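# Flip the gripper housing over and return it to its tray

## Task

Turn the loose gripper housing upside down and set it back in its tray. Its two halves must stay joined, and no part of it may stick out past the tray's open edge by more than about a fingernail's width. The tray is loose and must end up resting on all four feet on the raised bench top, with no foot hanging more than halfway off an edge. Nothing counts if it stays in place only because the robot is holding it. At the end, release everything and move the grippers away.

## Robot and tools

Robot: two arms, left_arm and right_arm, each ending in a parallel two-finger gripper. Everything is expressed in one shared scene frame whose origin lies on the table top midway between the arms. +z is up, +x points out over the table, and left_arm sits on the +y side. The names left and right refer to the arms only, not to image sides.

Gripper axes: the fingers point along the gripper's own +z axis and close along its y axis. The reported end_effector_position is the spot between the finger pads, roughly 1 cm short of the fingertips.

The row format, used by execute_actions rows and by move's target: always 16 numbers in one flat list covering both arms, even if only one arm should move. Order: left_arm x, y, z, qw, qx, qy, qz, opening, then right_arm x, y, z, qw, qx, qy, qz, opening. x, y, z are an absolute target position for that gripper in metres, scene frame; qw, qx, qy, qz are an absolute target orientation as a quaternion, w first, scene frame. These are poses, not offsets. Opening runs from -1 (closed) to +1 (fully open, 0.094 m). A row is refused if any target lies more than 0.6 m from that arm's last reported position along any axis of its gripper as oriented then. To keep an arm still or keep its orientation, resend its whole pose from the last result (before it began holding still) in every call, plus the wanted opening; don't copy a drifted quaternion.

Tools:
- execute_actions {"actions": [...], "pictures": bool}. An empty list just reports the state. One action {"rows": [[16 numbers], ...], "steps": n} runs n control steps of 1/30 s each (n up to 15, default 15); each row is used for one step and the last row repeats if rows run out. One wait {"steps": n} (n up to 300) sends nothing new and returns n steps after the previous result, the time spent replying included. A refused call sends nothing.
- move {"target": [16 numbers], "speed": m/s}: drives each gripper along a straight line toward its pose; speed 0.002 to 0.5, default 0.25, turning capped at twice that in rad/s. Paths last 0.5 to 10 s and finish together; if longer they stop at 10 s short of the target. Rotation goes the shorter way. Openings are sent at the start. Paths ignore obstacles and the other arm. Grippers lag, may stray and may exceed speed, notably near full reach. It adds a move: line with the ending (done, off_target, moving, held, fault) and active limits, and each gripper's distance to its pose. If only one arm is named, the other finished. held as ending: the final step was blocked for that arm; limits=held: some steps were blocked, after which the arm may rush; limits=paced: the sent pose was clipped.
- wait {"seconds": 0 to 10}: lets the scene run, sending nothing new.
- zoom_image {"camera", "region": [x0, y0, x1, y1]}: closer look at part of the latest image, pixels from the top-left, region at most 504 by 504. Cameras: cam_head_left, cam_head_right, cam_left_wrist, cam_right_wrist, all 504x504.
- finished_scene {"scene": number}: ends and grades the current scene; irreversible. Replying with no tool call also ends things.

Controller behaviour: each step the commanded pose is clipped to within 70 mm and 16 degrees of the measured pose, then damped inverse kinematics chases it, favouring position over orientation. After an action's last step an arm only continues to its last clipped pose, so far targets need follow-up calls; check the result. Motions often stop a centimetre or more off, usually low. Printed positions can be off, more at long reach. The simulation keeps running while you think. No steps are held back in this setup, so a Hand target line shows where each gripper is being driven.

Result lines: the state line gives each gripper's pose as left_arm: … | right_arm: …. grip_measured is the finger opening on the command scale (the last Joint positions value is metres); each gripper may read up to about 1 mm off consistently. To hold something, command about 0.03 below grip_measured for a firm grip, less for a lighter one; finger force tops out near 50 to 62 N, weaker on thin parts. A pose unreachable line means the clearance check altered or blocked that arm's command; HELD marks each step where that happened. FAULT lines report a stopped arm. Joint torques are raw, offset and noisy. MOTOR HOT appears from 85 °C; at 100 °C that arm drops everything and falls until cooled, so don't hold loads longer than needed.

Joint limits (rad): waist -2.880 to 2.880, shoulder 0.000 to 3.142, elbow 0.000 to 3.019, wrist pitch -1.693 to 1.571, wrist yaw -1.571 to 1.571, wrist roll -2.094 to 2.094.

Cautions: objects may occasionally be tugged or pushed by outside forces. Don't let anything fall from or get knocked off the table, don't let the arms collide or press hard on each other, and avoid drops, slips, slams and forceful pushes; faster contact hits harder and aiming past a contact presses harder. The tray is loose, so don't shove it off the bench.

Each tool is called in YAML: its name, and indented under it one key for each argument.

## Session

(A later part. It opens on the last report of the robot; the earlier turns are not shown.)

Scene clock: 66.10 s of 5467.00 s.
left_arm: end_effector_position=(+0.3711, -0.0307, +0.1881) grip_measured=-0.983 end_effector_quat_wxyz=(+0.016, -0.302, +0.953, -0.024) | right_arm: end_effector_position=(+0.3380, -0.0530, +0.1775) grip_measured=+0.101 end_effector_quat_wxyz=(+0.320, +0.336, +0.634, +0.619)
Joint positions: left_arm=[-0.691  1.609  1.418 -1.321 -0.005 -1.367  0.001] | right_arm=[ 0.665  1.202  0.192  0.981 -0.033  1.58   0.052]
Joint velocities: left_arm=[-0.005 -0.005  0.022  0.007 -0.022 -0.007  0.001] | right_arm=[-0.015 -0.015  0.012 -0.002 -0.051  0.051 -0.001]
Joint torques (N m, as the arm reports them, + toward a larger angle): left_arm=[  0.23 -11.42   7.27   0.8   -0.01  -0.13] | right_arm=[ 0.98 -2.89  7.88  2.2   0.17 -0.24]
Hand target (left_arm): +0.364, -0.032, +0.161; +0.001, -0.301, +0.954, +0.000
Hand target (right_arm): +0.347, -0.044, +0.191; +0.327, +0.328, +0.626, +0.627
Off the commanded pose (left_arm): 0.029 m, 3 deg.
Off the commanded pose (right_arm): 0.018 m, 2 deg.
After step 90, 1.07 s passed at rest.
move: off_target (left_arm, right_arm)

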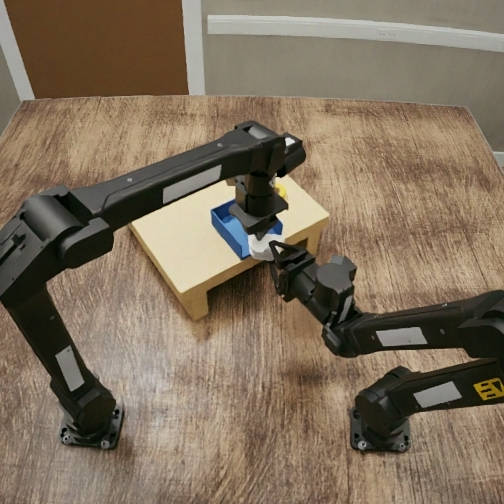

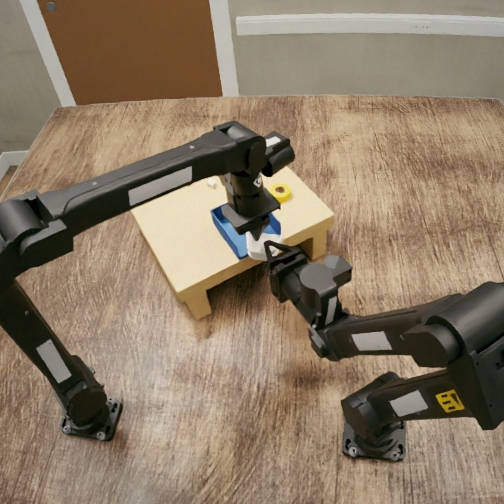

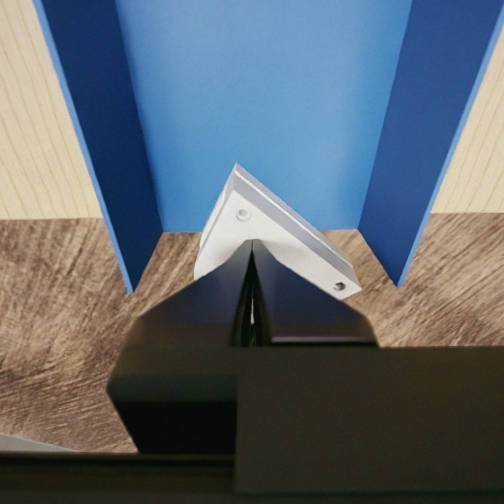

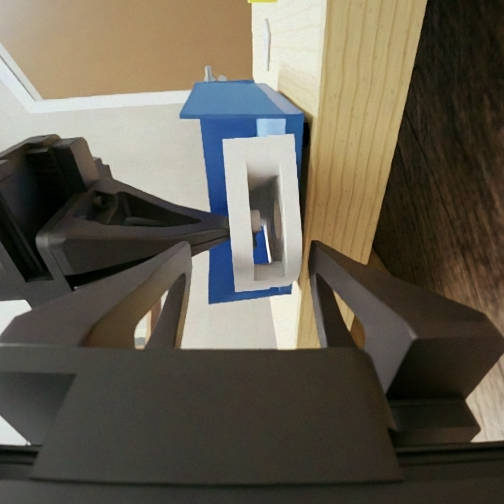

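move:
  target: [0.366,-0.032,0.16,0,-0.301,0.954,0,-1,0.357,-0.036,0.186,0.327,0.327,0.627,0.627,-0.05]
  speed: 0.03

zoom_image:
  camera: "cam_head_left"
  region: [190, 190, 340, 310]

Scene clock: 69.50 s of 5467.00 s.
left_arm: end_effector_position=(+0.3708, -0.0306, +0.1881) grip_measured=-0.983 end_effector_quat_wxyz=(+0.016, -0.302, +0.953, -0.024) | right_arm: end_effector_position=(+0.3476, -0.0453, +0.1713) grip_measured=-0.049 end_effector_quat_wxyz=(+0.319, +0.338, +0.637, +0.615)
Joint positions: left_arm=[-0.691  1.609  1.417 -1.321 -0.004 -1.367  0.001] | right_arm=[ 0.671  1.267  0.219  1.008 -0.027  1.58   0.045]
Joint velocities: left_arm=[-0.005  0.005  0.007  0.007 -0.022 -0.022  0.001] | right_arm=[-0.005 -0.005  0.002 -0.007 -0.007 -0.007 -0.003]
Joint torques (N m, as the arm reports them, + toward a larger angle): left_arm=[  0.44 -10.94   7.43   0.81  -0.01  -0.1 ] | right_arm=[ 1.06 -3.67  7.62  2.65  0.17 -0.25]
Hand target (left_arm): +0.365, -0.031, +0.160; +0.000, -0.301, +0.954, +0.000
Hand target (right_arm): +0.356, -0.036, +0.186; +0.327, +0.327, +0.627, +0.627
Off the commanded pose (left_arm): 0.029 m, 3 deg.
Off the commanded pose (right_arm): 0.020 m, 2 deg.
move: off_target (left_arm, right_arm)

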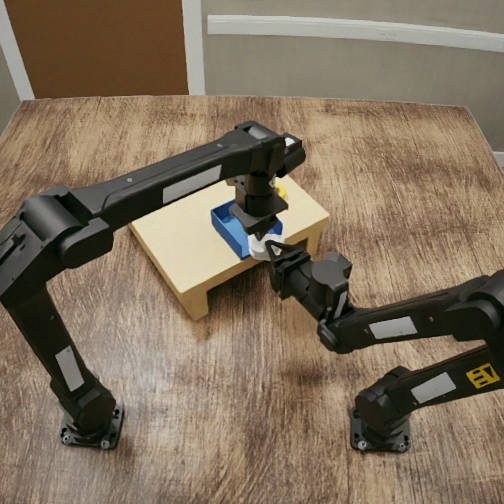

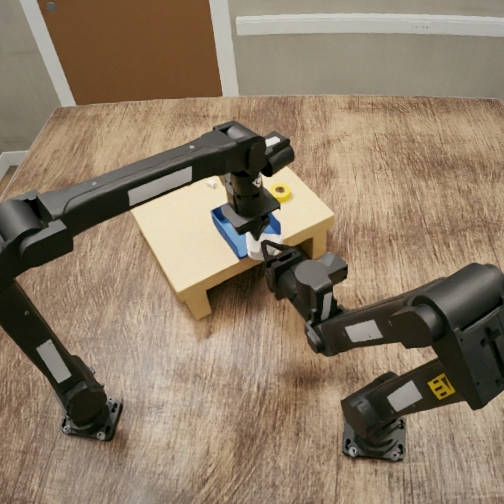

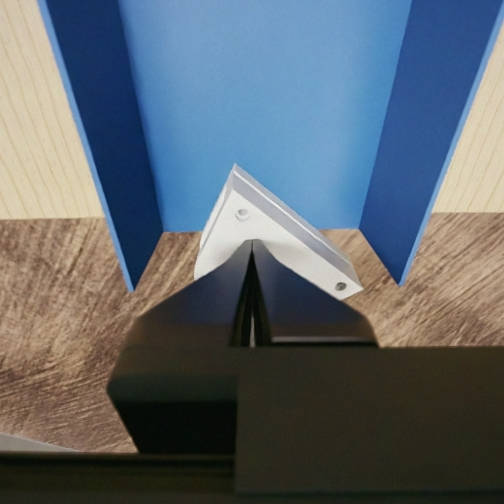

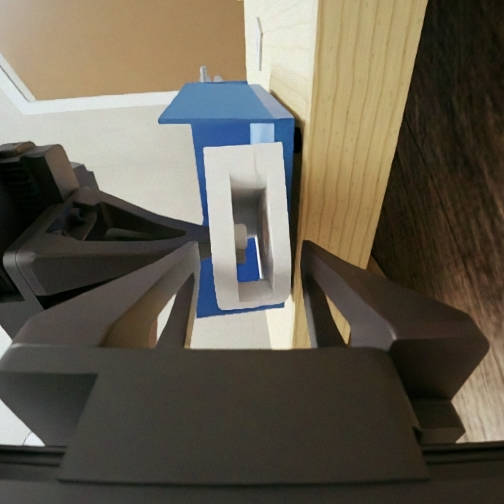

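Region (190, 190, 340, 310) of cam_head_left's 504x504 image, scaled by 3.360, with more detail than that image has; it fills the top 403 rows of this view, and the rest is white.

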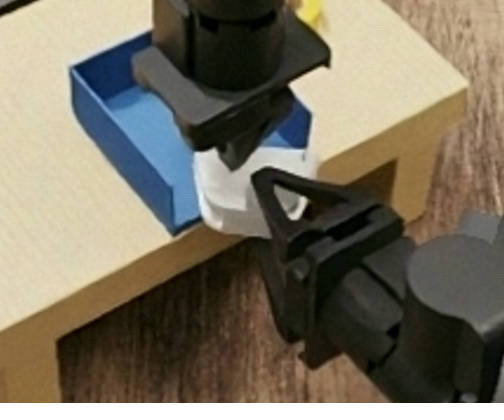

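Centred. Close gradually.

execute_actions:
  actions:
    - {"rows":[[0.366,-0.032,0.16,0,-0.301,0.954,0,-1,0.356,-0.037,0.186,0.327,0.327,0.627,0.627,-0.15],[0.366,-0.032,0.16,0,-0.301,0.954,0,-1,0.356,-0.037,0.186,0.327,0.327,0.627,0.627,-0.22],[0.366,-0.032,0.16,0,-0.301,0.954,0,-1,0.356,-0.037,0.186,0.327,0.327,0.627,0.627,-0.28],[0.366,-0.032,0.16,0,-0.301,0.954,0,-1,0.356,-0.037,0.186,0.327,0.327,0.627,0.627,-0.33],[0.366,-0.032,0.16,0,-0.301,0.954,0,-1,0.356,-0.037,0.186,0.327,0.327,0.627,0.627,-0.36],[0.366,-0.032,0.16,0,-0.301,0.954,0,-1,0.356,-0.037,0.186,0.327,0.327,0.627,0.627,-0.39],[0.366,-0.032,0.16,0,-0.301,0.954,0,-1,0.356,-0.037,0.186,0.327,0.327,0.627,0.627,-0.41],[0.366,-0.032,0.16,0,-0.301,0.954,0,-1,0.356,-0.037,0.186,0.327,0.327,0.627,0.627,-0.43],[0.366,-0.032,0.16,0,-0.301,0.954,0,-1,0.356,-0.037,0.186,0.327,0.327,0.627,0.627,-0.45],[0.366,-0.032,0.16,0,-0.301,0.954,0,-1,0.356,-0.037,0.186,0.327,0.327,0.627,0.627,-0.47],[0.366,-0.032,0.16,0,-0.301,0.954,0,-1,0.356,-0.037,0.186,0.327,0.327,0.627,0.627,-0.5]],"steps":15}

Scene clock: 73.57 s of 5467.00 s.
left_arm: end_effector_position=(+0.3708, -0.0306, +0.1881) grip_measured=-0.983 end_effector_quat_wxyz=(+0.016, -0.302, +0.953, -0.024) | right_arm: end_effector_position=(+0.3478, -0.0452, +0.1729) grip_measured=-0.448 end_effector_quat_wxyz=(+0.320, +0.337, +0.635, +0.617)
Joint positions: left_arm=[-0.691  1.609  1.417 -1.321 -0.004 -1.367  0.001] | right_arm=[ 0.671  1.267  0.219  1.014 -0.027  1.579  0.026]
Joint velocities: left_arm=[ 0.005 -0.015 -0.007  0.002  0.007  0.022 -0.   ] | right_arm=[-0.005  0.005  0.002  0.017 -0.051 -0.037  0.001]
Joint torques (N m, as the arm reports them, + toward a larger angle): left_arm=[  0.77 -11.07   7.43   0.79  -0.04  -0.09] | right_arm=[ 0.98 -4.12  7.22  2.3   0.12 -0.24]
Hand target (left_arm): +0.365, -0.031, +0.161; +0.000, -0.301, +0.954, +0.000
Hand target (right_arm): +0.355, -0.038, +0.186; +0.327, +0.327, +0.627, +0.627
Off the commanded pose (left_arm): 0.029 m, 3 deg.
Off the commanded pose (right_arm): 0.017 m, 2 deg.
Steps of this call (steps 1 to 90: nothing new was sent; then 0.57 s passed at rest; steps 91 to 105: all 15 steps of this action). Readings (end_effector_position):
91: left_arm (+0.3708, -0.0306, +0.1881) | right_arm (+0.3476, -0.0453, +0.1713)
92: left_arm (+0.3708, -0.0306, +0.1881) | right_arm (+0.3476, -0.0453, +0.1713)
94: left_arm (+0.3708, -0.0306, +0.1881) | right_arm (+0.3476, -0.0453, +0.1713)
98: left_arm (+0.3708, -0.0306, +0.1881) | right_arm (+0.3477, -0.0452, +0.1722)
105: the state above

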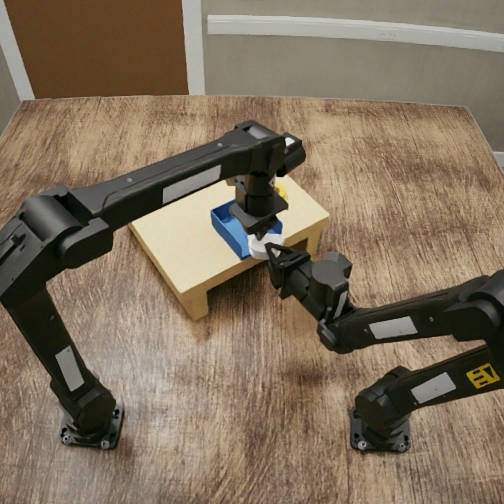

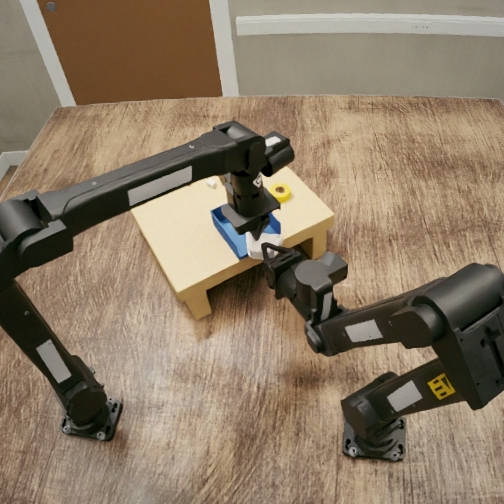

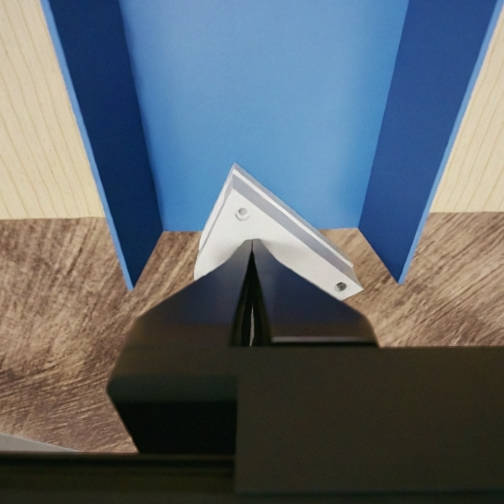

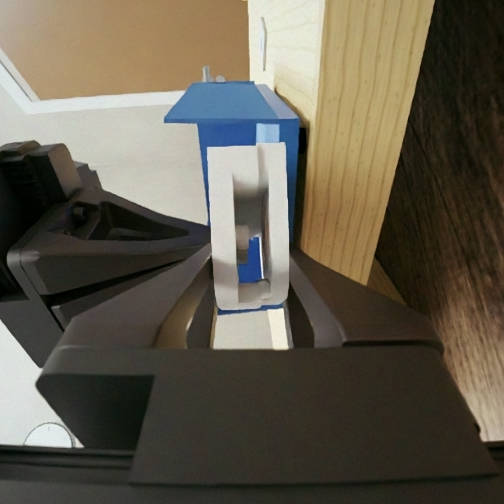

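Gripped. Lift left first.

move:
  target: [0.40,-0.01,0.26,0,-0.301,0.954,0,-1,0.352,-0.041,0.186,0.327,0.327,0.627,0.627,-0.5]
  speed: 0.15

move:
  target: [0.47,0.06,0.29,0,-0.301,0.954,0,-1,0.345,-0.046,0.25,0.327,0.327,0.627,0.627,-0.5]
  speed: 0.12

move:
  target: [0.47,0.06,0.29,0,-0.301,0.954,0,-1,0.345,-0.046,0.25,0.675,-0.213,0.675,0.213,-0.5]
  speed: 0.4

move:
  target: [0.47,0.06,0.29,0,-0.301,0.954,0,-1,0.35,-0.042,0.25,0.627,-0.627,0.327,-0.327,-0.5]
  speed: 0.4

Scene clock: 78.30 s of 5467.00 s.
left_arm: end_effector_position=(+0.3921, -0.0043, +0.2496) grip_measured=-0.983 end_effector_quat_wxyz=(-0.003, -0.304, +0.953, +0.009) | right_arm: end_effector_position=(+0.3476, -0.0453, +0.1748) grip_measured=-0.451 end_effector_quat_wxyz=(+0.321, +0.336, +0.634, +0.619)
Joint positions: left_arm=[-0.623  1.637  1.615 -1.568 -0.004 -1.301  0.001] | right_arm=[ 0.671  1.262  0.219  1.015 -0.027  1.579  0.026]
Joint velocities: left_arm=[-0.005 -0.005 -0.017 -0.012 -0.051  0.007 -0.   ] | right_arm=[ 0.005  0.005  0.007 -0.027  0.066 -0.007  0.001]
Joint torques (N m, as the arm reports them, + toward a larger angle): left_arm=[  1.57 -14.46  12.2    0.09  -0.07   0.04] | right_arm=[ 0.47 -5.04  6.3   2.19 -0.05 -0.25]
Hand target (left_arm): +0.399, -0.009, +0.259; +0.001, -0.301, +0.954, +0.000
Hand target (right_arm): +0.352, -0.041, +0.186; +0.327, +0.327, +0.627, +0.627
Off the commanded pose (left_arm): 0.014 m, 1 deg.
Off the commanded pose (right_arm): 0.013 m, 2 deg.
After step 90, 0.53 s passed at rest.
move: off_target (left_arm, right_arm)

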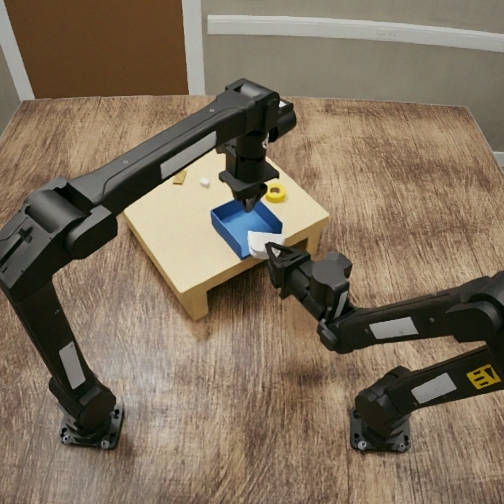

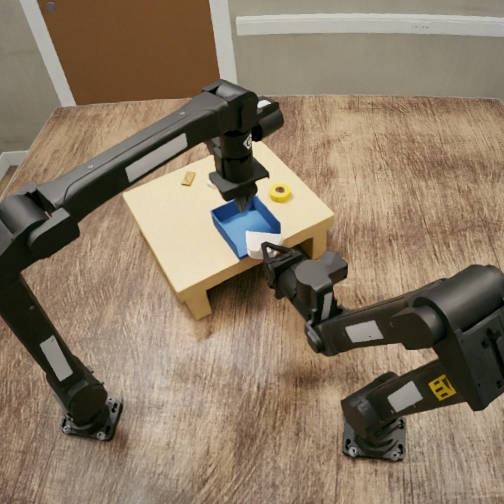

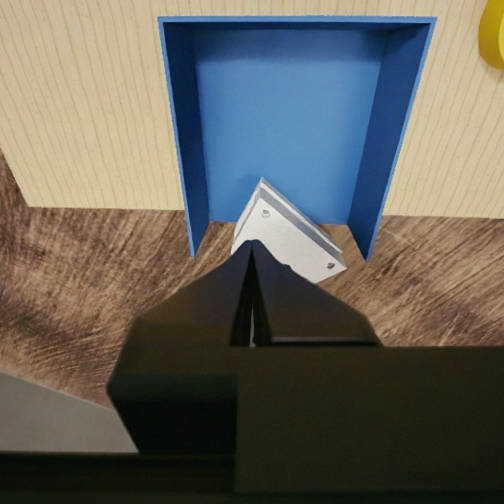

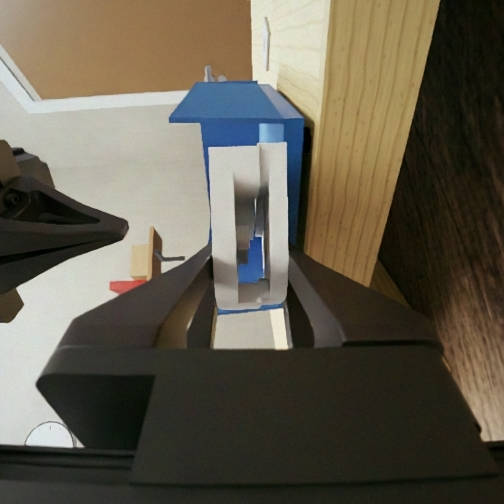

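Scene clock: 79.60 s of 5467.00 s.
left_arm: end_effector_position=(+0.4613, +0.0666, +0.2795) grip_measured=-0.983 end_effector_quat_wxyz=(-0.006, -0.307, +0.952, +0.009) | right_arm: end_effector_position=(+0.3335, -0.0546, +0.2287) grip_measured=-0.451 end_effector_quat_wxyz=(+0.319, +0.337, +0.636, +0.616)
Joint positions: left_arm=[-0.428  1.691  1.762 -1.663 -0.004 -1.113  0.001] | right_arm=[ 0.671  0.917  0.257  0.623 -0.027  1.579  0.026]
Joint velocities: left_arm=[-0.015  0.005 -0.002  0.012  0.066  0.037 -0.003] | right_arm=[-0.005 -0.015 -0.012 -0.002 -0.066 -0.007 -0.   ]
Joint torques (N m, as the arm reports them, + toward a larger angle): left_arm=[  0.44 -15.19  12.91   0.05  -0.13   0.12] | right_arm=[ 0.39 -2.19 10.79  1.67 -0.1  -0.24]
Hand target (left_arm): +0.469, +0.062, +0.290; +0.002, -0.301, +0.954, +0.001
Hand target (right_arm): +0.342, -0.048, +0.252; +0.327, +0.327, +0.627, +0.627
Off the commanded pose (left_arm): 0.015 m, 1 deg.
Off the commanded pose (right_arm): 0.026 m, 2 deg.
move: off_target (left_arm, right_arm)

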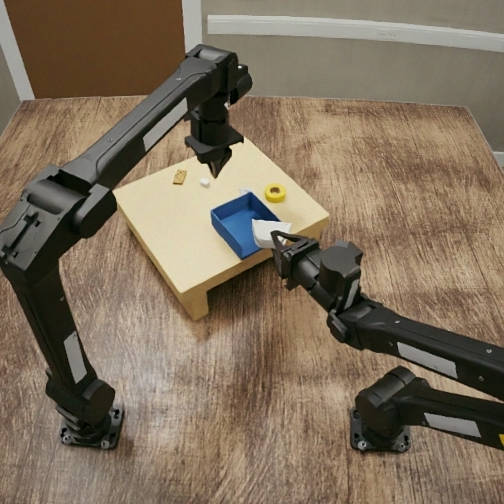

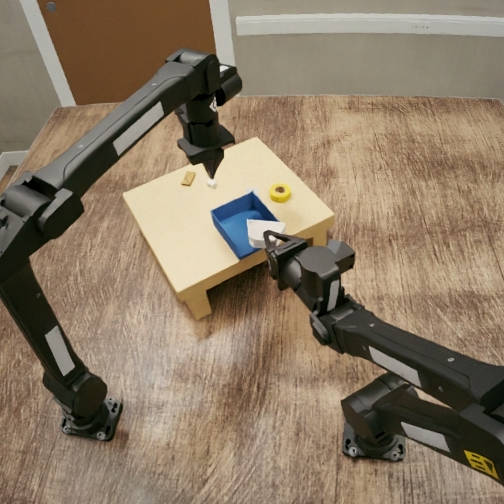

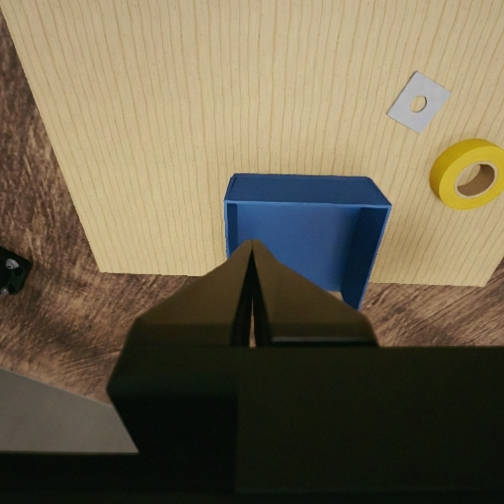

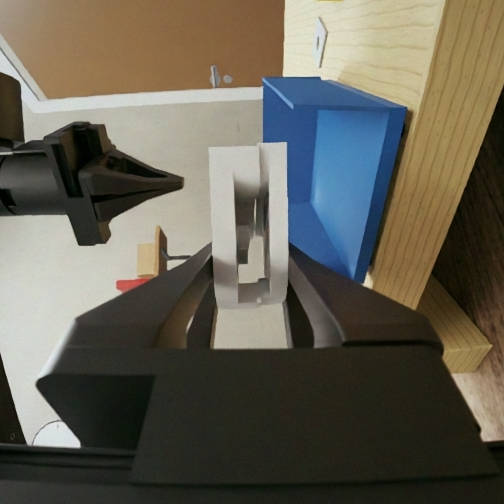

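Scene clock: 82.27 s of 5467.00 s.
left_arm: end_effector_position=(+0.4615, +0.0662, +0.2784) grip_measured=-0.983 end_effector_quat_wxyz=(-0.007, -0.306, +0.952, +0.009) | right_arm: end_effector_position=(+0.3338, -0.0541, +0.2267) grip_measured=-0.451 end_effector_quat_wxyz=(+0.659, -0.211, +0.691, +0.211)
Joint positions: left_arm=[-0.428  1.693  1.762 -1.663 -0.003 -1.111  0.001] | right_arm=[ 0.671  0.923  0.257  0.623 -0.029  0.011  0.026]
Joint velocities: left_arm=[-0.005  0.005  0.007 -0.002  0.037  0.022 -0.001] | right_arm=[-0.005  0.005  0.007  0.007 -0.007  0.007  0.   ]
Joint torques (N m, as the arm reports them, + toward a larger angle): left_arm=[  1.18 -15.07  13.15   0.06  -0.05   0.05] | right_arm=[ 0.22 -1.54 10.72  2.22 -0.18 -0.13]
Hand target (left_arm): +0.469, +0.060, +0.290; +0.000, -0.301, +0.954, -0.000
Hand target (right_arm): +0.343, -0.047, +0.250; +0.675, -0.213, +0.674, +0.212
Off the commanded pose (left_arm): 0.016 m, 1 deg.
Off the commanded pose (right_arm): 0.027 m, 3 deg.
move: off_target (left_arm, right_arm)

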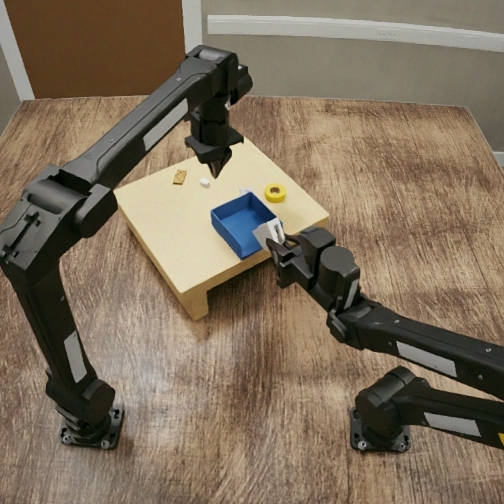

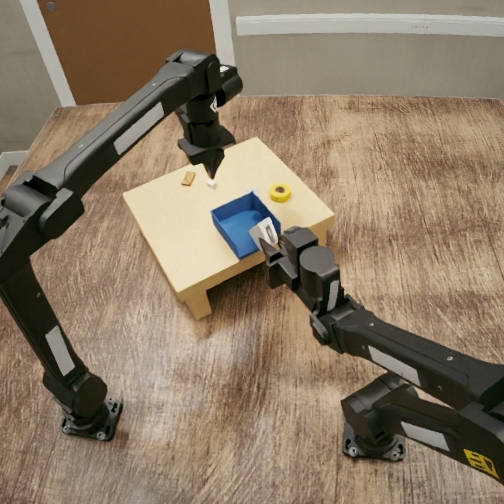

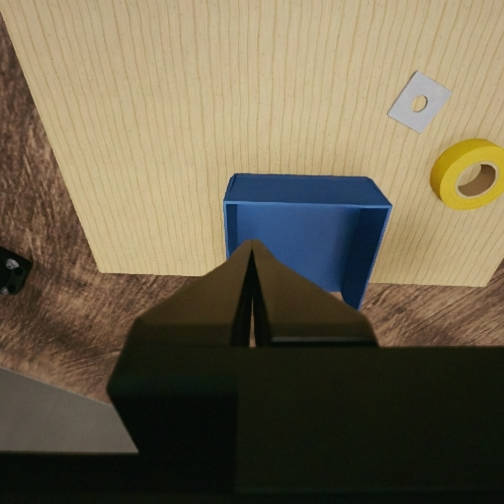

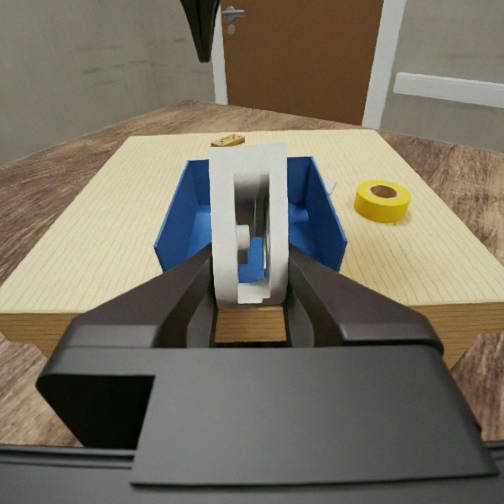

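Scene clock: 84.93 s of 5467.00 s.
left_arm: end_effector_position=(+0.4611, +0.0664, +0.2784) grip_measured=-0.983 end_effector_quat_wxyz=(-0.008, -0.306, +0.952, +0.010) | right_arm: end_effector_position=(+0.3380, -0.0518, +0.2224) grip_measured=-0.452 end_effector_quat_wxyz=(+0.609, -0.641, +0.343, -0.316)
Joint positions: left_arm=[-0.428  1.693  1.762 -1.664 -0.003 -1.111  0.001] | right_arm=[ 0.672  0.949  0.266  0.625 -0.022 -1.559  0.026]
Joint velocities: left_arm=[-0.005 -0.015 -0.007  0.002 -0.022 -0.022  0.   ] | right_arm=[ 0.005 -0.015 -0.002 -0.017 -0.007  0.007 -0.001]
Joint torques (N m, as the arm reports them, + toward a larger angle): left_arm=[  1.06 -15.24  13.15   0.1   -0.04   0.04] | right_arm=[ 0.39 -1.77 10.83  2.71 -0.16 -0.05]
Hand target (left_arm): +0.469, +0.060, +0.290; +0.000, -0.301, +0.954, -0.000
Hand target (right_arm): +0.348, -0.044, +0.250; +0.627, -0.627, +0.327, -0.327
Off the commanded pose (left_arm): 0.016 m, 2 deg.
Off the commanded pose (right_arm): 0.032 m, 3 deg.
move: off_target (left_arm, right_arm)

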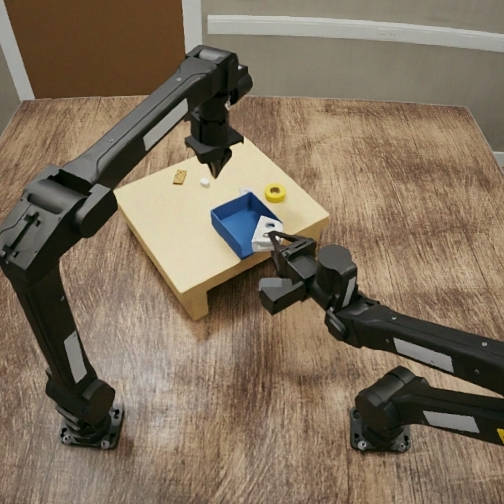

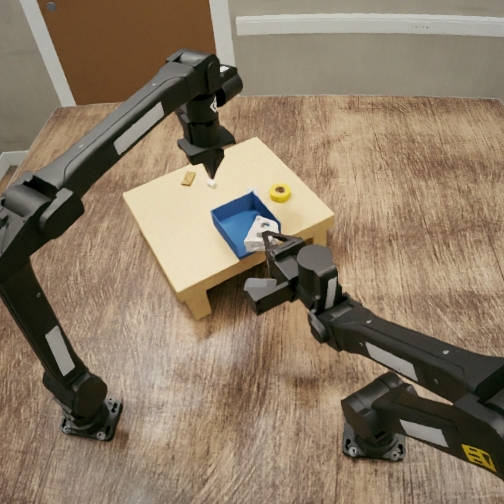

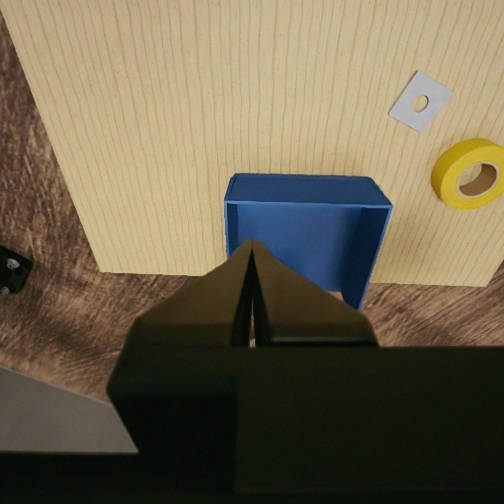

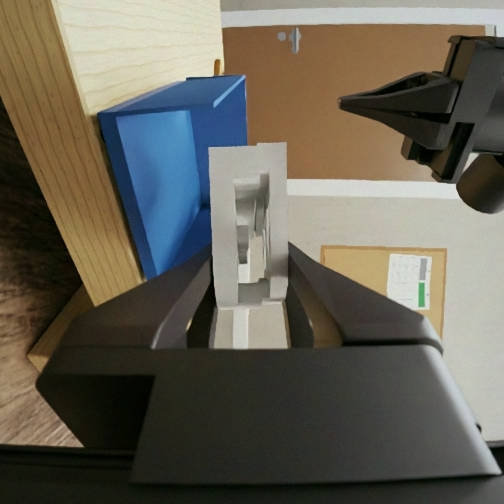

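move:
  target: [0.39,-0.035,0.245,0,-0.301,0.954,0,-1,0.356,-0.044,0.195,0.64,-0.614,0.317,-0.337,-0.5]
  speed: 0.1

zoom_image:
  camera: "cam_head_left"
  region: [190, 190, 340, 310]

Scene clock: 88.80 s of 5467.00 s.
left_arm: end_effector_position=(+0.3890, -0.0352, +0.2403) grip_measured=-0.983 end_effector_quat_wxyz=(-0.007, -0.295, +0.955, +0.008) | right_arm: end_effector_position=(+0.3568, -0.0402, +0.1941) grip_measured=-0.452 end_effector_quat_wxyz=(+0.640, -0.615, +0.320, -0.332)
Joint positions: left_arm=[-0.671  1.686  1.653 -1.558  0.003 -1.332  0.001] | right_arm=[ 0.663  1.283  0.248  1.075 -0.042 -1.568  0.026]
Joint velocities: left_arm=[-0.015  0.005 -0.017  0.002  0.022  0.022 -0.002] | right_arm=[ 0.005 -0.005 -0.012  0.007 -0.007  0.007 -0.   ]
Joint torques (N m, as the arm reports them, + toward a larger angle): left_arm=[  1.51 -17.45   9.24   0.86  -0.09  -0.14] | right_arm=[-0.47 -4.14  4.56  2.69 -0.16 -0.07]
Hand target (left_arm): +0.390, -0.037, +0.245; -0.002, -0.301, +0.954, -0.001
Hand target (right_arm): +0.357, -0.044, +0.193; +0.639, -0.614, +0.317, -0.338
Off the commanded pose (left_arm): 0.005 m, 1 deg.
Off the commanded pose (right_arm): 0.004 m, 1 deg.
move: done

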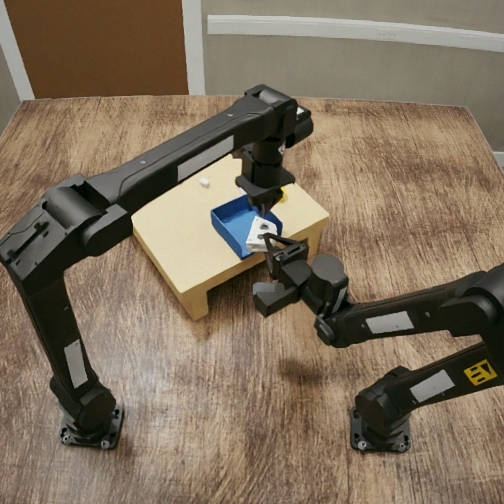

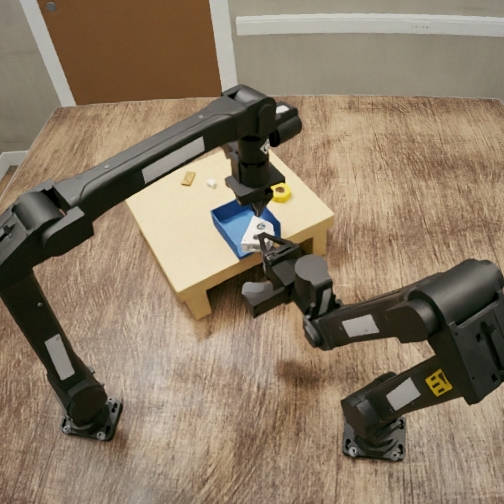

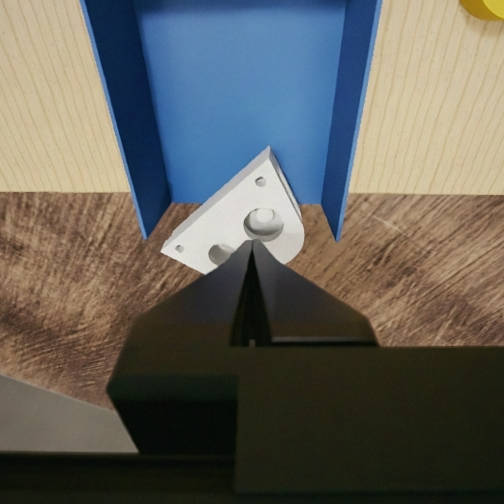

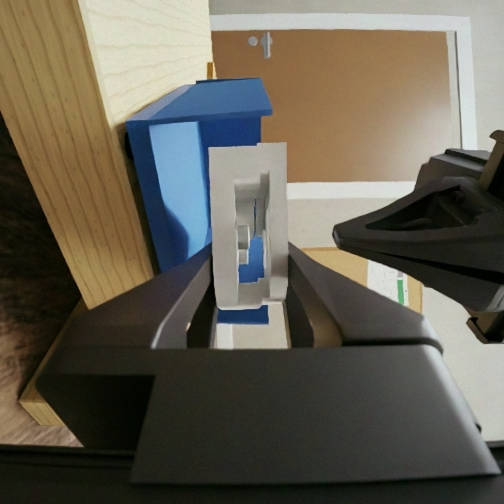

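Region (190, 190, 340, 310) of cam_head_left's 504x504 image, scaled by 3.360, with more detail than that image has; it fills the top 403 rows of this view, and the rest is white.

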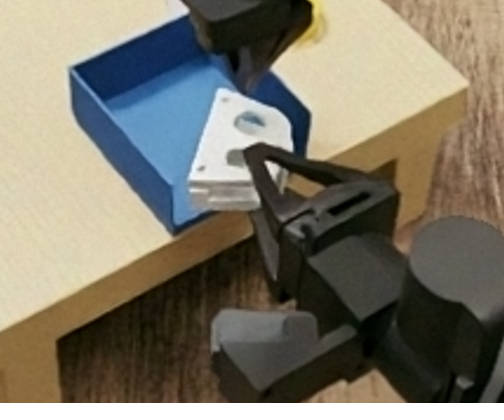

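move:
  target: [0.39,-0.036,0.21,0,-0.301,0.954,0,-1,0.352,-0.05,0.175,0.64,-0.614,0.317,-0.337,-0.5]
  speed: 0.04

Scene clock: 93.40 s of 5467.00 s.
left_arm: end_effector_position=(+0.3879, -0.0342, +0.2076) grip_measured=-0.983 end_effector_quat_wxyz=(-0.005, -0.297, +0.955, +0.006) | right_arm: end_effector_position=(+0.3524, -0.0467, +0.1753) grip_measured=-0.452 end_effector_quat_wxyz=(+0.640, -0.615, +0.319, -0.332)
Joint positions: left_arm=[-0.671  1.686  1.567 -1.468  0.003 -1.336  0.001] | right_arm=[ 0.649  1.373  0.215  1.198 -0.056 -1.568  0.026]
Joint velocities: left_arm=[-0.015 -0.005  0.002 -0.007 -0.051 -0.081  0.001] | right_arm=[-0.005  0.005  0.012  0.022 -0.081 -0.066 -0.   ]
Joint torques (N m, as the arm reports them, + toward a larger angle): left_arm=[  1.05 -16.79   9.21   0.71  -0.26  -0.15] | right_arm=[-0.5  -4.09  3.78  2.72 -0.16 -0.05]
Hand target (left_arm): +0.390, -0.036, +0.210; +0.000, -0.301, +0.954, -0.000
Hand target (right_arm): +0.352, -0.050, +0.174; +0.639, -0.614, +0.317, -0.337
Off the commanded pose (left_arm): 0.004 m, 1 deg.
Off the commanded pose (right_arm): 0.003 m, 1 deg.
After step 90, 0.57 s passed at rest.
move: done

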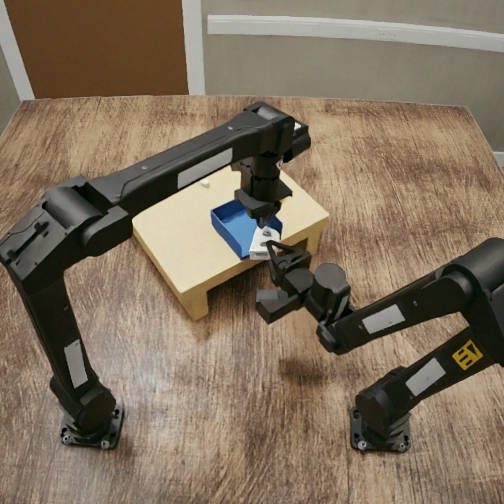

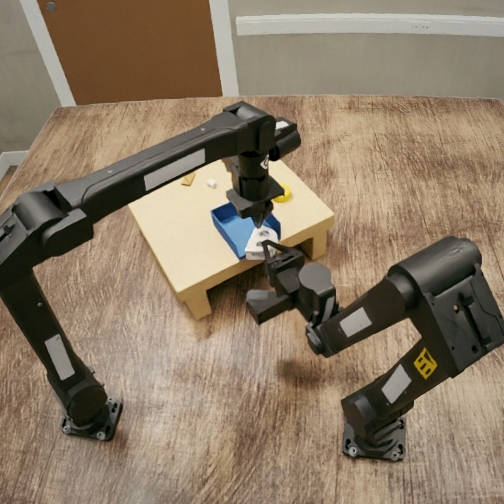

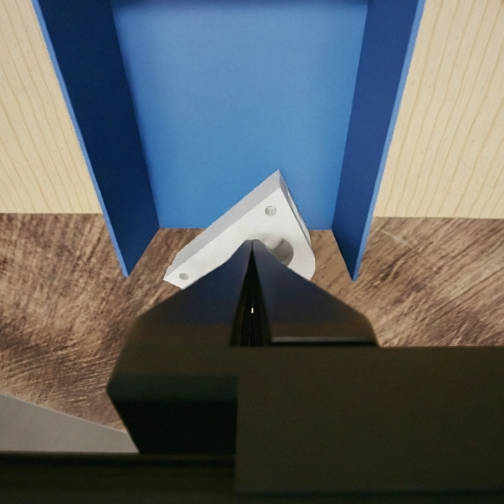

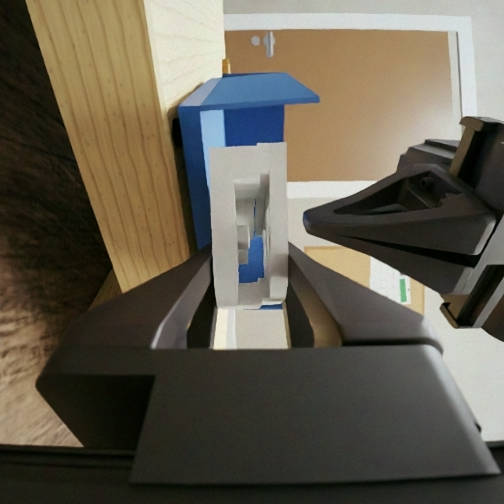

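move:
  target: [0.39,-0.04,0.192,0,-0.301,0.954,0,-1,0.352,-0.05,0.167,0.637,-0.617,0.319,-0.335,-0.5]
  speed: 0.025

Scene clock: 96.37 s of 5467.00 s.
left_arm: end_effector_position=(+0.3893, -0.0354, +0.1963) grip_measured=-0.983 end_effector_quat_wxyz=(-0.002, -0.300, +0.954, +0.000) | right_arm: end_effector_position=(+0.3531, -0.0463, +0.1730) grip_measured=-0.452 end_effector_quat_wxyz=(+0.642, -0.613, +0.318, -0.333)
Joint positions: left_arm=[-0.671  1.686  1.537 -1.424  0.003 -1.341  0.001] | right_arm=[ 0.649  1.398  0.215  1.229 -0.056 -1.568  0.026]
Joint velocities: left_arm=[ 0.005  0.005 -0.007  0.007 -0.007  0.051 -0.   ] | right_arm=[-0.005 -0.015  0.007  0.012  0.022 -0.037 -0.001]
Joint torques (N m, as the arm reports them, + toward a larger angle): left_arm=[  0.73 -15.22   9.18   0.95  -0.24  -0.15] | right_arm=[-0.44 -4.21  3.31  2.49 -0.16 -0.05]
Hand target (left_arm): +0.390, -0.040, +0.192; -0.000, -0.301, +0.954, -0.000
Hand target (right_arm): +0.352, -0.050, +0.167; +0.637, -0.617, +0.319, -0.335
Off the commanded pose (left_arm): 0.006 m, 0 deg.
Off the commanded pose (right_arm): 0.007 m, 1 deg.
move: done

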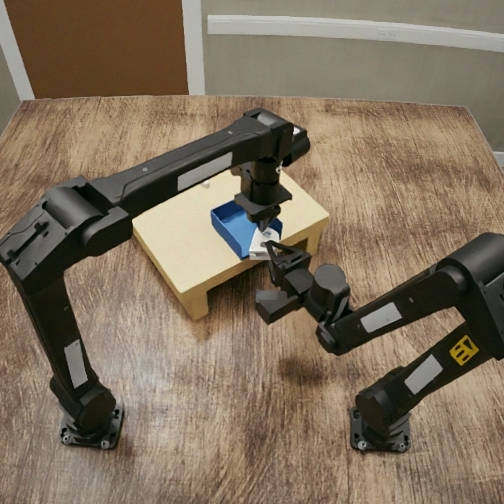

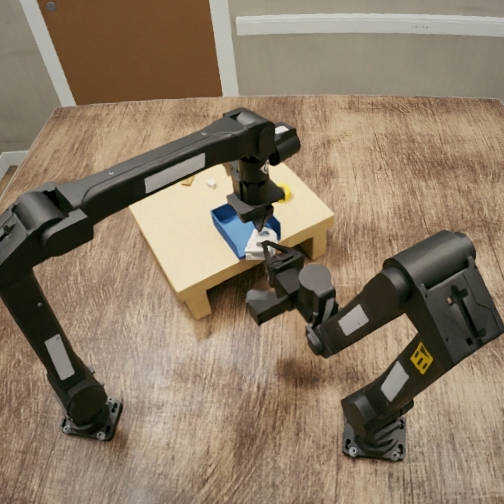

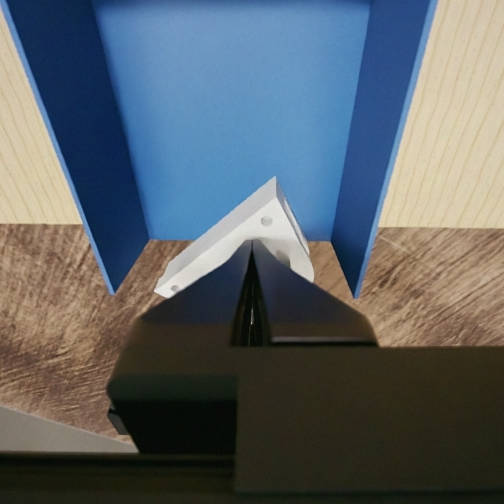

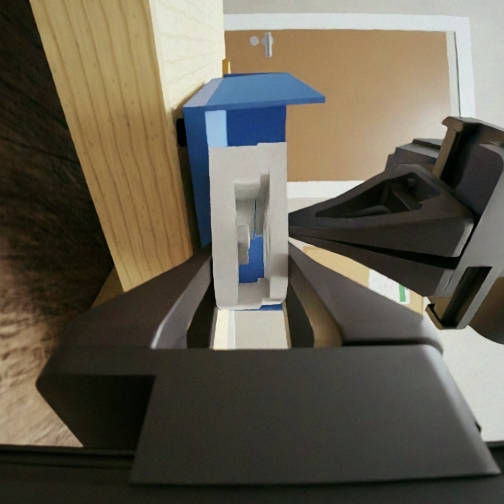

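Contact at 0.173. Press with left, then open right.

execute_actions:
  actions:
    - {"rows":[[0.39,-0.04,0.189,0,-0.301,0.954,0,-1,0.352,-0.05,0.17,0.637,-0.617,0.319,-0.335,-0.5],[0.39,-0.04,0.186,0,-0.301,0.954,0,-1,0.352,-0.05,0.17,0.637,-0.617,0.319,-0.335,-0.5],[0.389,-0.04,0.183,0,-0.301,0.954,0,-1,0.352,-0.05,0.17,0.637,-0.617,0.319,-0.335,-0.5],[0.389,-0.04,0.180,0,-0.301,0.954,0,-1,0.352,-0.05,0.17,0.637,-0.617,0.319,-0.335,-0.5],[0.389,-0.04,0.177,0,-0.301,0.954,0,-1,0.352,-0.05,0.17,0.637,-0.617,0.319,-0.335,-0.5],[0.388,-0.04,0.174,0,-0.301,0.954,0,-1,0.352,-0.05,0.17,0.637,-0.617,0.319,-0.335,-0.5],[0.388,-0.04,0.171,0,-0.301,0.954,0,-1,0.352,-0.05,0.17,0.637,-0.617,0.319,-0.335,-0.5],[0.388,-0.04,0.168,0,-0.301,0.954,0,-1,0.352,-0.05,0.17,0.637,-0.617,0.319,-0.335,-0.5],[0.388,-0.04,0.165,0,-0.301,0.954,0,-1,0.352,-0.05,0.17,0.637,-0.617,0.319,-0.335,-0.5],[0.388,-0.04,0.162,0,-0.301,0.954,0,-1,0.352,-0.05,0.17,0.637,-0.617,0.319,-0.335,-0.5],[0.388,-0.04,0.16,0,-0.301,0.954,0,-1,0.352,-0.05,0.17,0.637,-0.617,0.319,-0.335,-0.5]],"steps":15}
  pictures: false

execute_actions:
  actions:
    - {"rows":[[0.388,-0.04,0.16,0,-0.301,0.954,0,-1,0.352,-0.05,0.17,0.637,-0.617,0.319,-0.335,-0.45],[0.388,-0.04,0.16,0,-0.301,0.954,0,-1,0.352,-0.05,0.17,0.637,-0.617,0.319,-0.335,-0.43],[0.388,-0.04,0.16,0,-0.301,0.954,0,-1,0.352,-0.05,0.17,0.637,-0.617,0.319,-0.335,-0.41],[0.388,-0.04,0.16,0,-0.301,0.954,0,-1,0.352,-0.05,0.17,0.637,-0.617,0.319,-0.335,-0.38],[0.388,-0.04,0.16,0,-0.301,0.954,0,-1,0.352,-0.05,0.17,0.637,-0.617,0.319,-0.335,-0.34],[0.388,-0.04,0.16,0,-0.301,0.954,0,-1,0.352,-0.05,0.17,0.637,-0.617,0.319,-0.335,-0.28],[0.388,-0.04,0.16,0,-0.301,0.954,0,-1,0.352,-0.05,0.17,0.637,-0.617,0.319,-0.335,-0.15]],"steps":12}

Scene clock: 104.63 s of 5467.00 s.
left_arm: end_effector_position=(+0.3898, -0.0360, +0.1881) grip_measured=-0.983 end_effector_quat_wxyz=(+0.008, -0.301, +0.954, -0.016) | right_arm: end_effector_position=(+0.3531, -0.0468, +0.1721) grip_measured=-0.452 end_effector_quat_wxyz=(+0.641, -0.614, +0.319, -0.333)
Joint positions: left_arm=[-0.672  1.668  1.491 -1.359  0.002 -1.344  0.001] | right_arm=[ 0.648  1.397  0.215  1.226 -0.057 -1.569  0.026]
Joint velocities: left_arm=[ 0.005 -0.015 -0.022 -0.007 -0.095  0.022 -0.001] | right_arm=[-0.015 -0.005  0.007  0.002 -0.022 -0.007 -0.001]
Joint torques (N m, as the arm reports them, + toward a larger angle): left_arm=[  0.56 -12.17   7.23   1.5   -0.25  -0.18] | right_arm=[-0.41 -5.76  3.46  1.81 -0.15 -0.04]
Hand target (left_arm): +0.387, -0.039, +0.161; -0.000, -0.301, +0.954, +0.000
Hand target (right_arm): +0.352, -0.050, +0.170; +0.637, -0.617, +0.319, -0.335
Off the commanded pose (left_arm): 0.028 m, 2 deg.
Off the commanded pose (right_arm): 0.004 m, 1 deg.
Steps of this call (steps 1 to 90: nothing new was sent; then 4.77 s passed at rest; steps 91 to 105: all 15 steps of this action). Readings (end_effector_position):
91: left_arm (+0.3895, -0.0356, +0.1960) | right_arm (+0.3531, -0.0463, +0.1730)
92: left_arm (+0.3897, -0.0357, +0.1951) | right_arm (+0.3531, -0.0463, +0.1730)
94: left_arm (+0.3899, -0.0359, +0.1915) | right_arm (+0.3531, -0.0463, +0.1730)
98: left_arm (+0.3899, -0.0361, +0.1882) | right_arm (+0.3530, -0.0467, +0.1721)
105: the state above

Scene clock: 105.03 s of 5467.00 s.
left_arm: end_effector_position=(+0.3894, -0.0382, +0.1878) grip_measured=-0.983 end_effector_quat_wxyz=(+0.009, -0.299, +0.954, -0.018) | right_arm: end_effector_position=(+0.3530, -0.0469, +0.1717) grip_measured=-0.151 end_effector_quat_wxyz=(+0.640, -0.614, +0.319, -0.333)
Joint positions: left_arm=[-0.675  1.668  1.49  -1.353  0.003 -1.344  0.001] | right_arm=[ 0.648  1.397  0.214  1.225 -0.057 -1.569  0.04 ]
Joint velocities: left_arm=[ 0.005 -0.005 -0.007 -0.012 -0.037  0.007 -0.   ] | right_arm=[-0.005 -0.015  0.002 -0.022 -0.051 -0.007 -0.   ]
Joint torques (N m, as the arm reports them, + toward a larger angle): left_arm=[  0.99 -12.32   7.17   1.38  -0.27  -0.14] | right_arm=[-0.38 -5.61  3.51  1.84 -0.15 -0.03]
Hand target (left_arm): +0.387, -0.039, +0.160; +0.000, -0.301, +0.954, -0.000
Hand target (right_arm): +0.352, -0.050, +0.170; +0.637, -0.617, +0.319, -0.335
Off the commanded pose (left_arm): 0.028 m, 2 deg.
Off the commanded pose (right_arm): 0.004 m, 1 deg.
Steps of this call (steps 1 to 12: all 12 steps of this action). Readings (end_effector_position):
1: left_arm (+0.3898, -0.0360, +0.1879) | right_arm (+0.3531, -0.0468, +0.1721)
2: left_arm (+0.3899, -0.0361, +0.1879) | right_arm (+0.3531, -0.0468, +0.1721)
4: left_arm (+0.3895, -0.0376, +0.1878) | right_arm (+0.3531, -0.0468, +0.1719)
8: left_arm (+0.3894, -0.0382, +0.1878) | right_arm (+0.3530, -0.0469, +0.1717)
12: the state above

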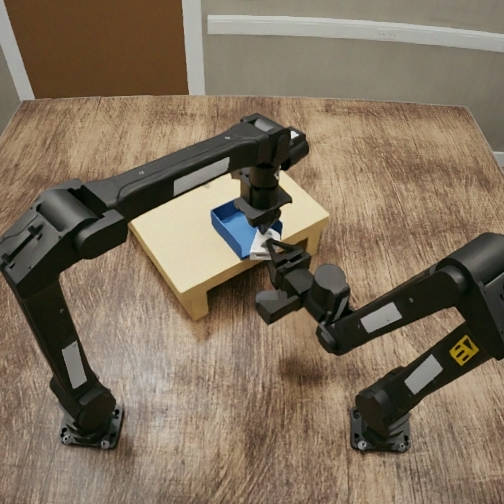

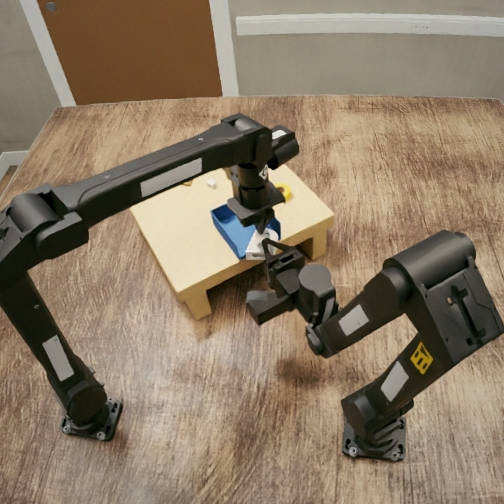

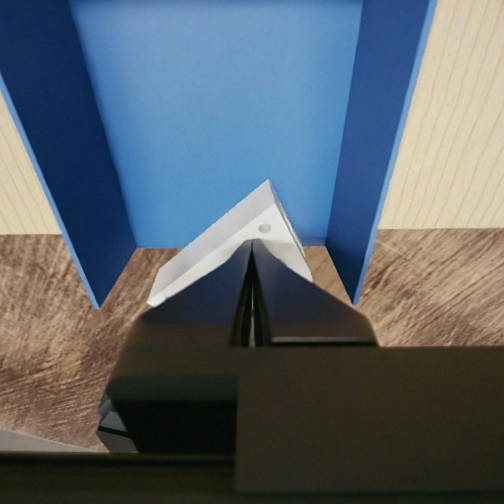

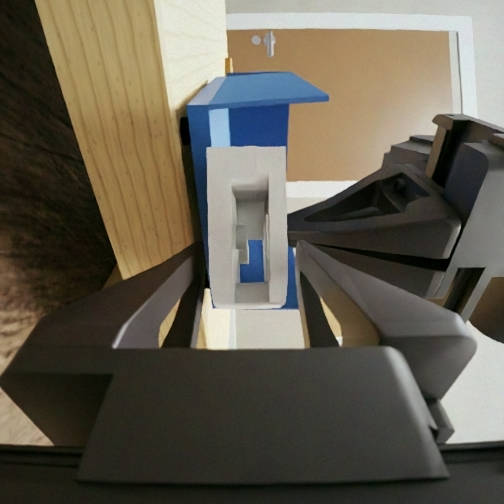

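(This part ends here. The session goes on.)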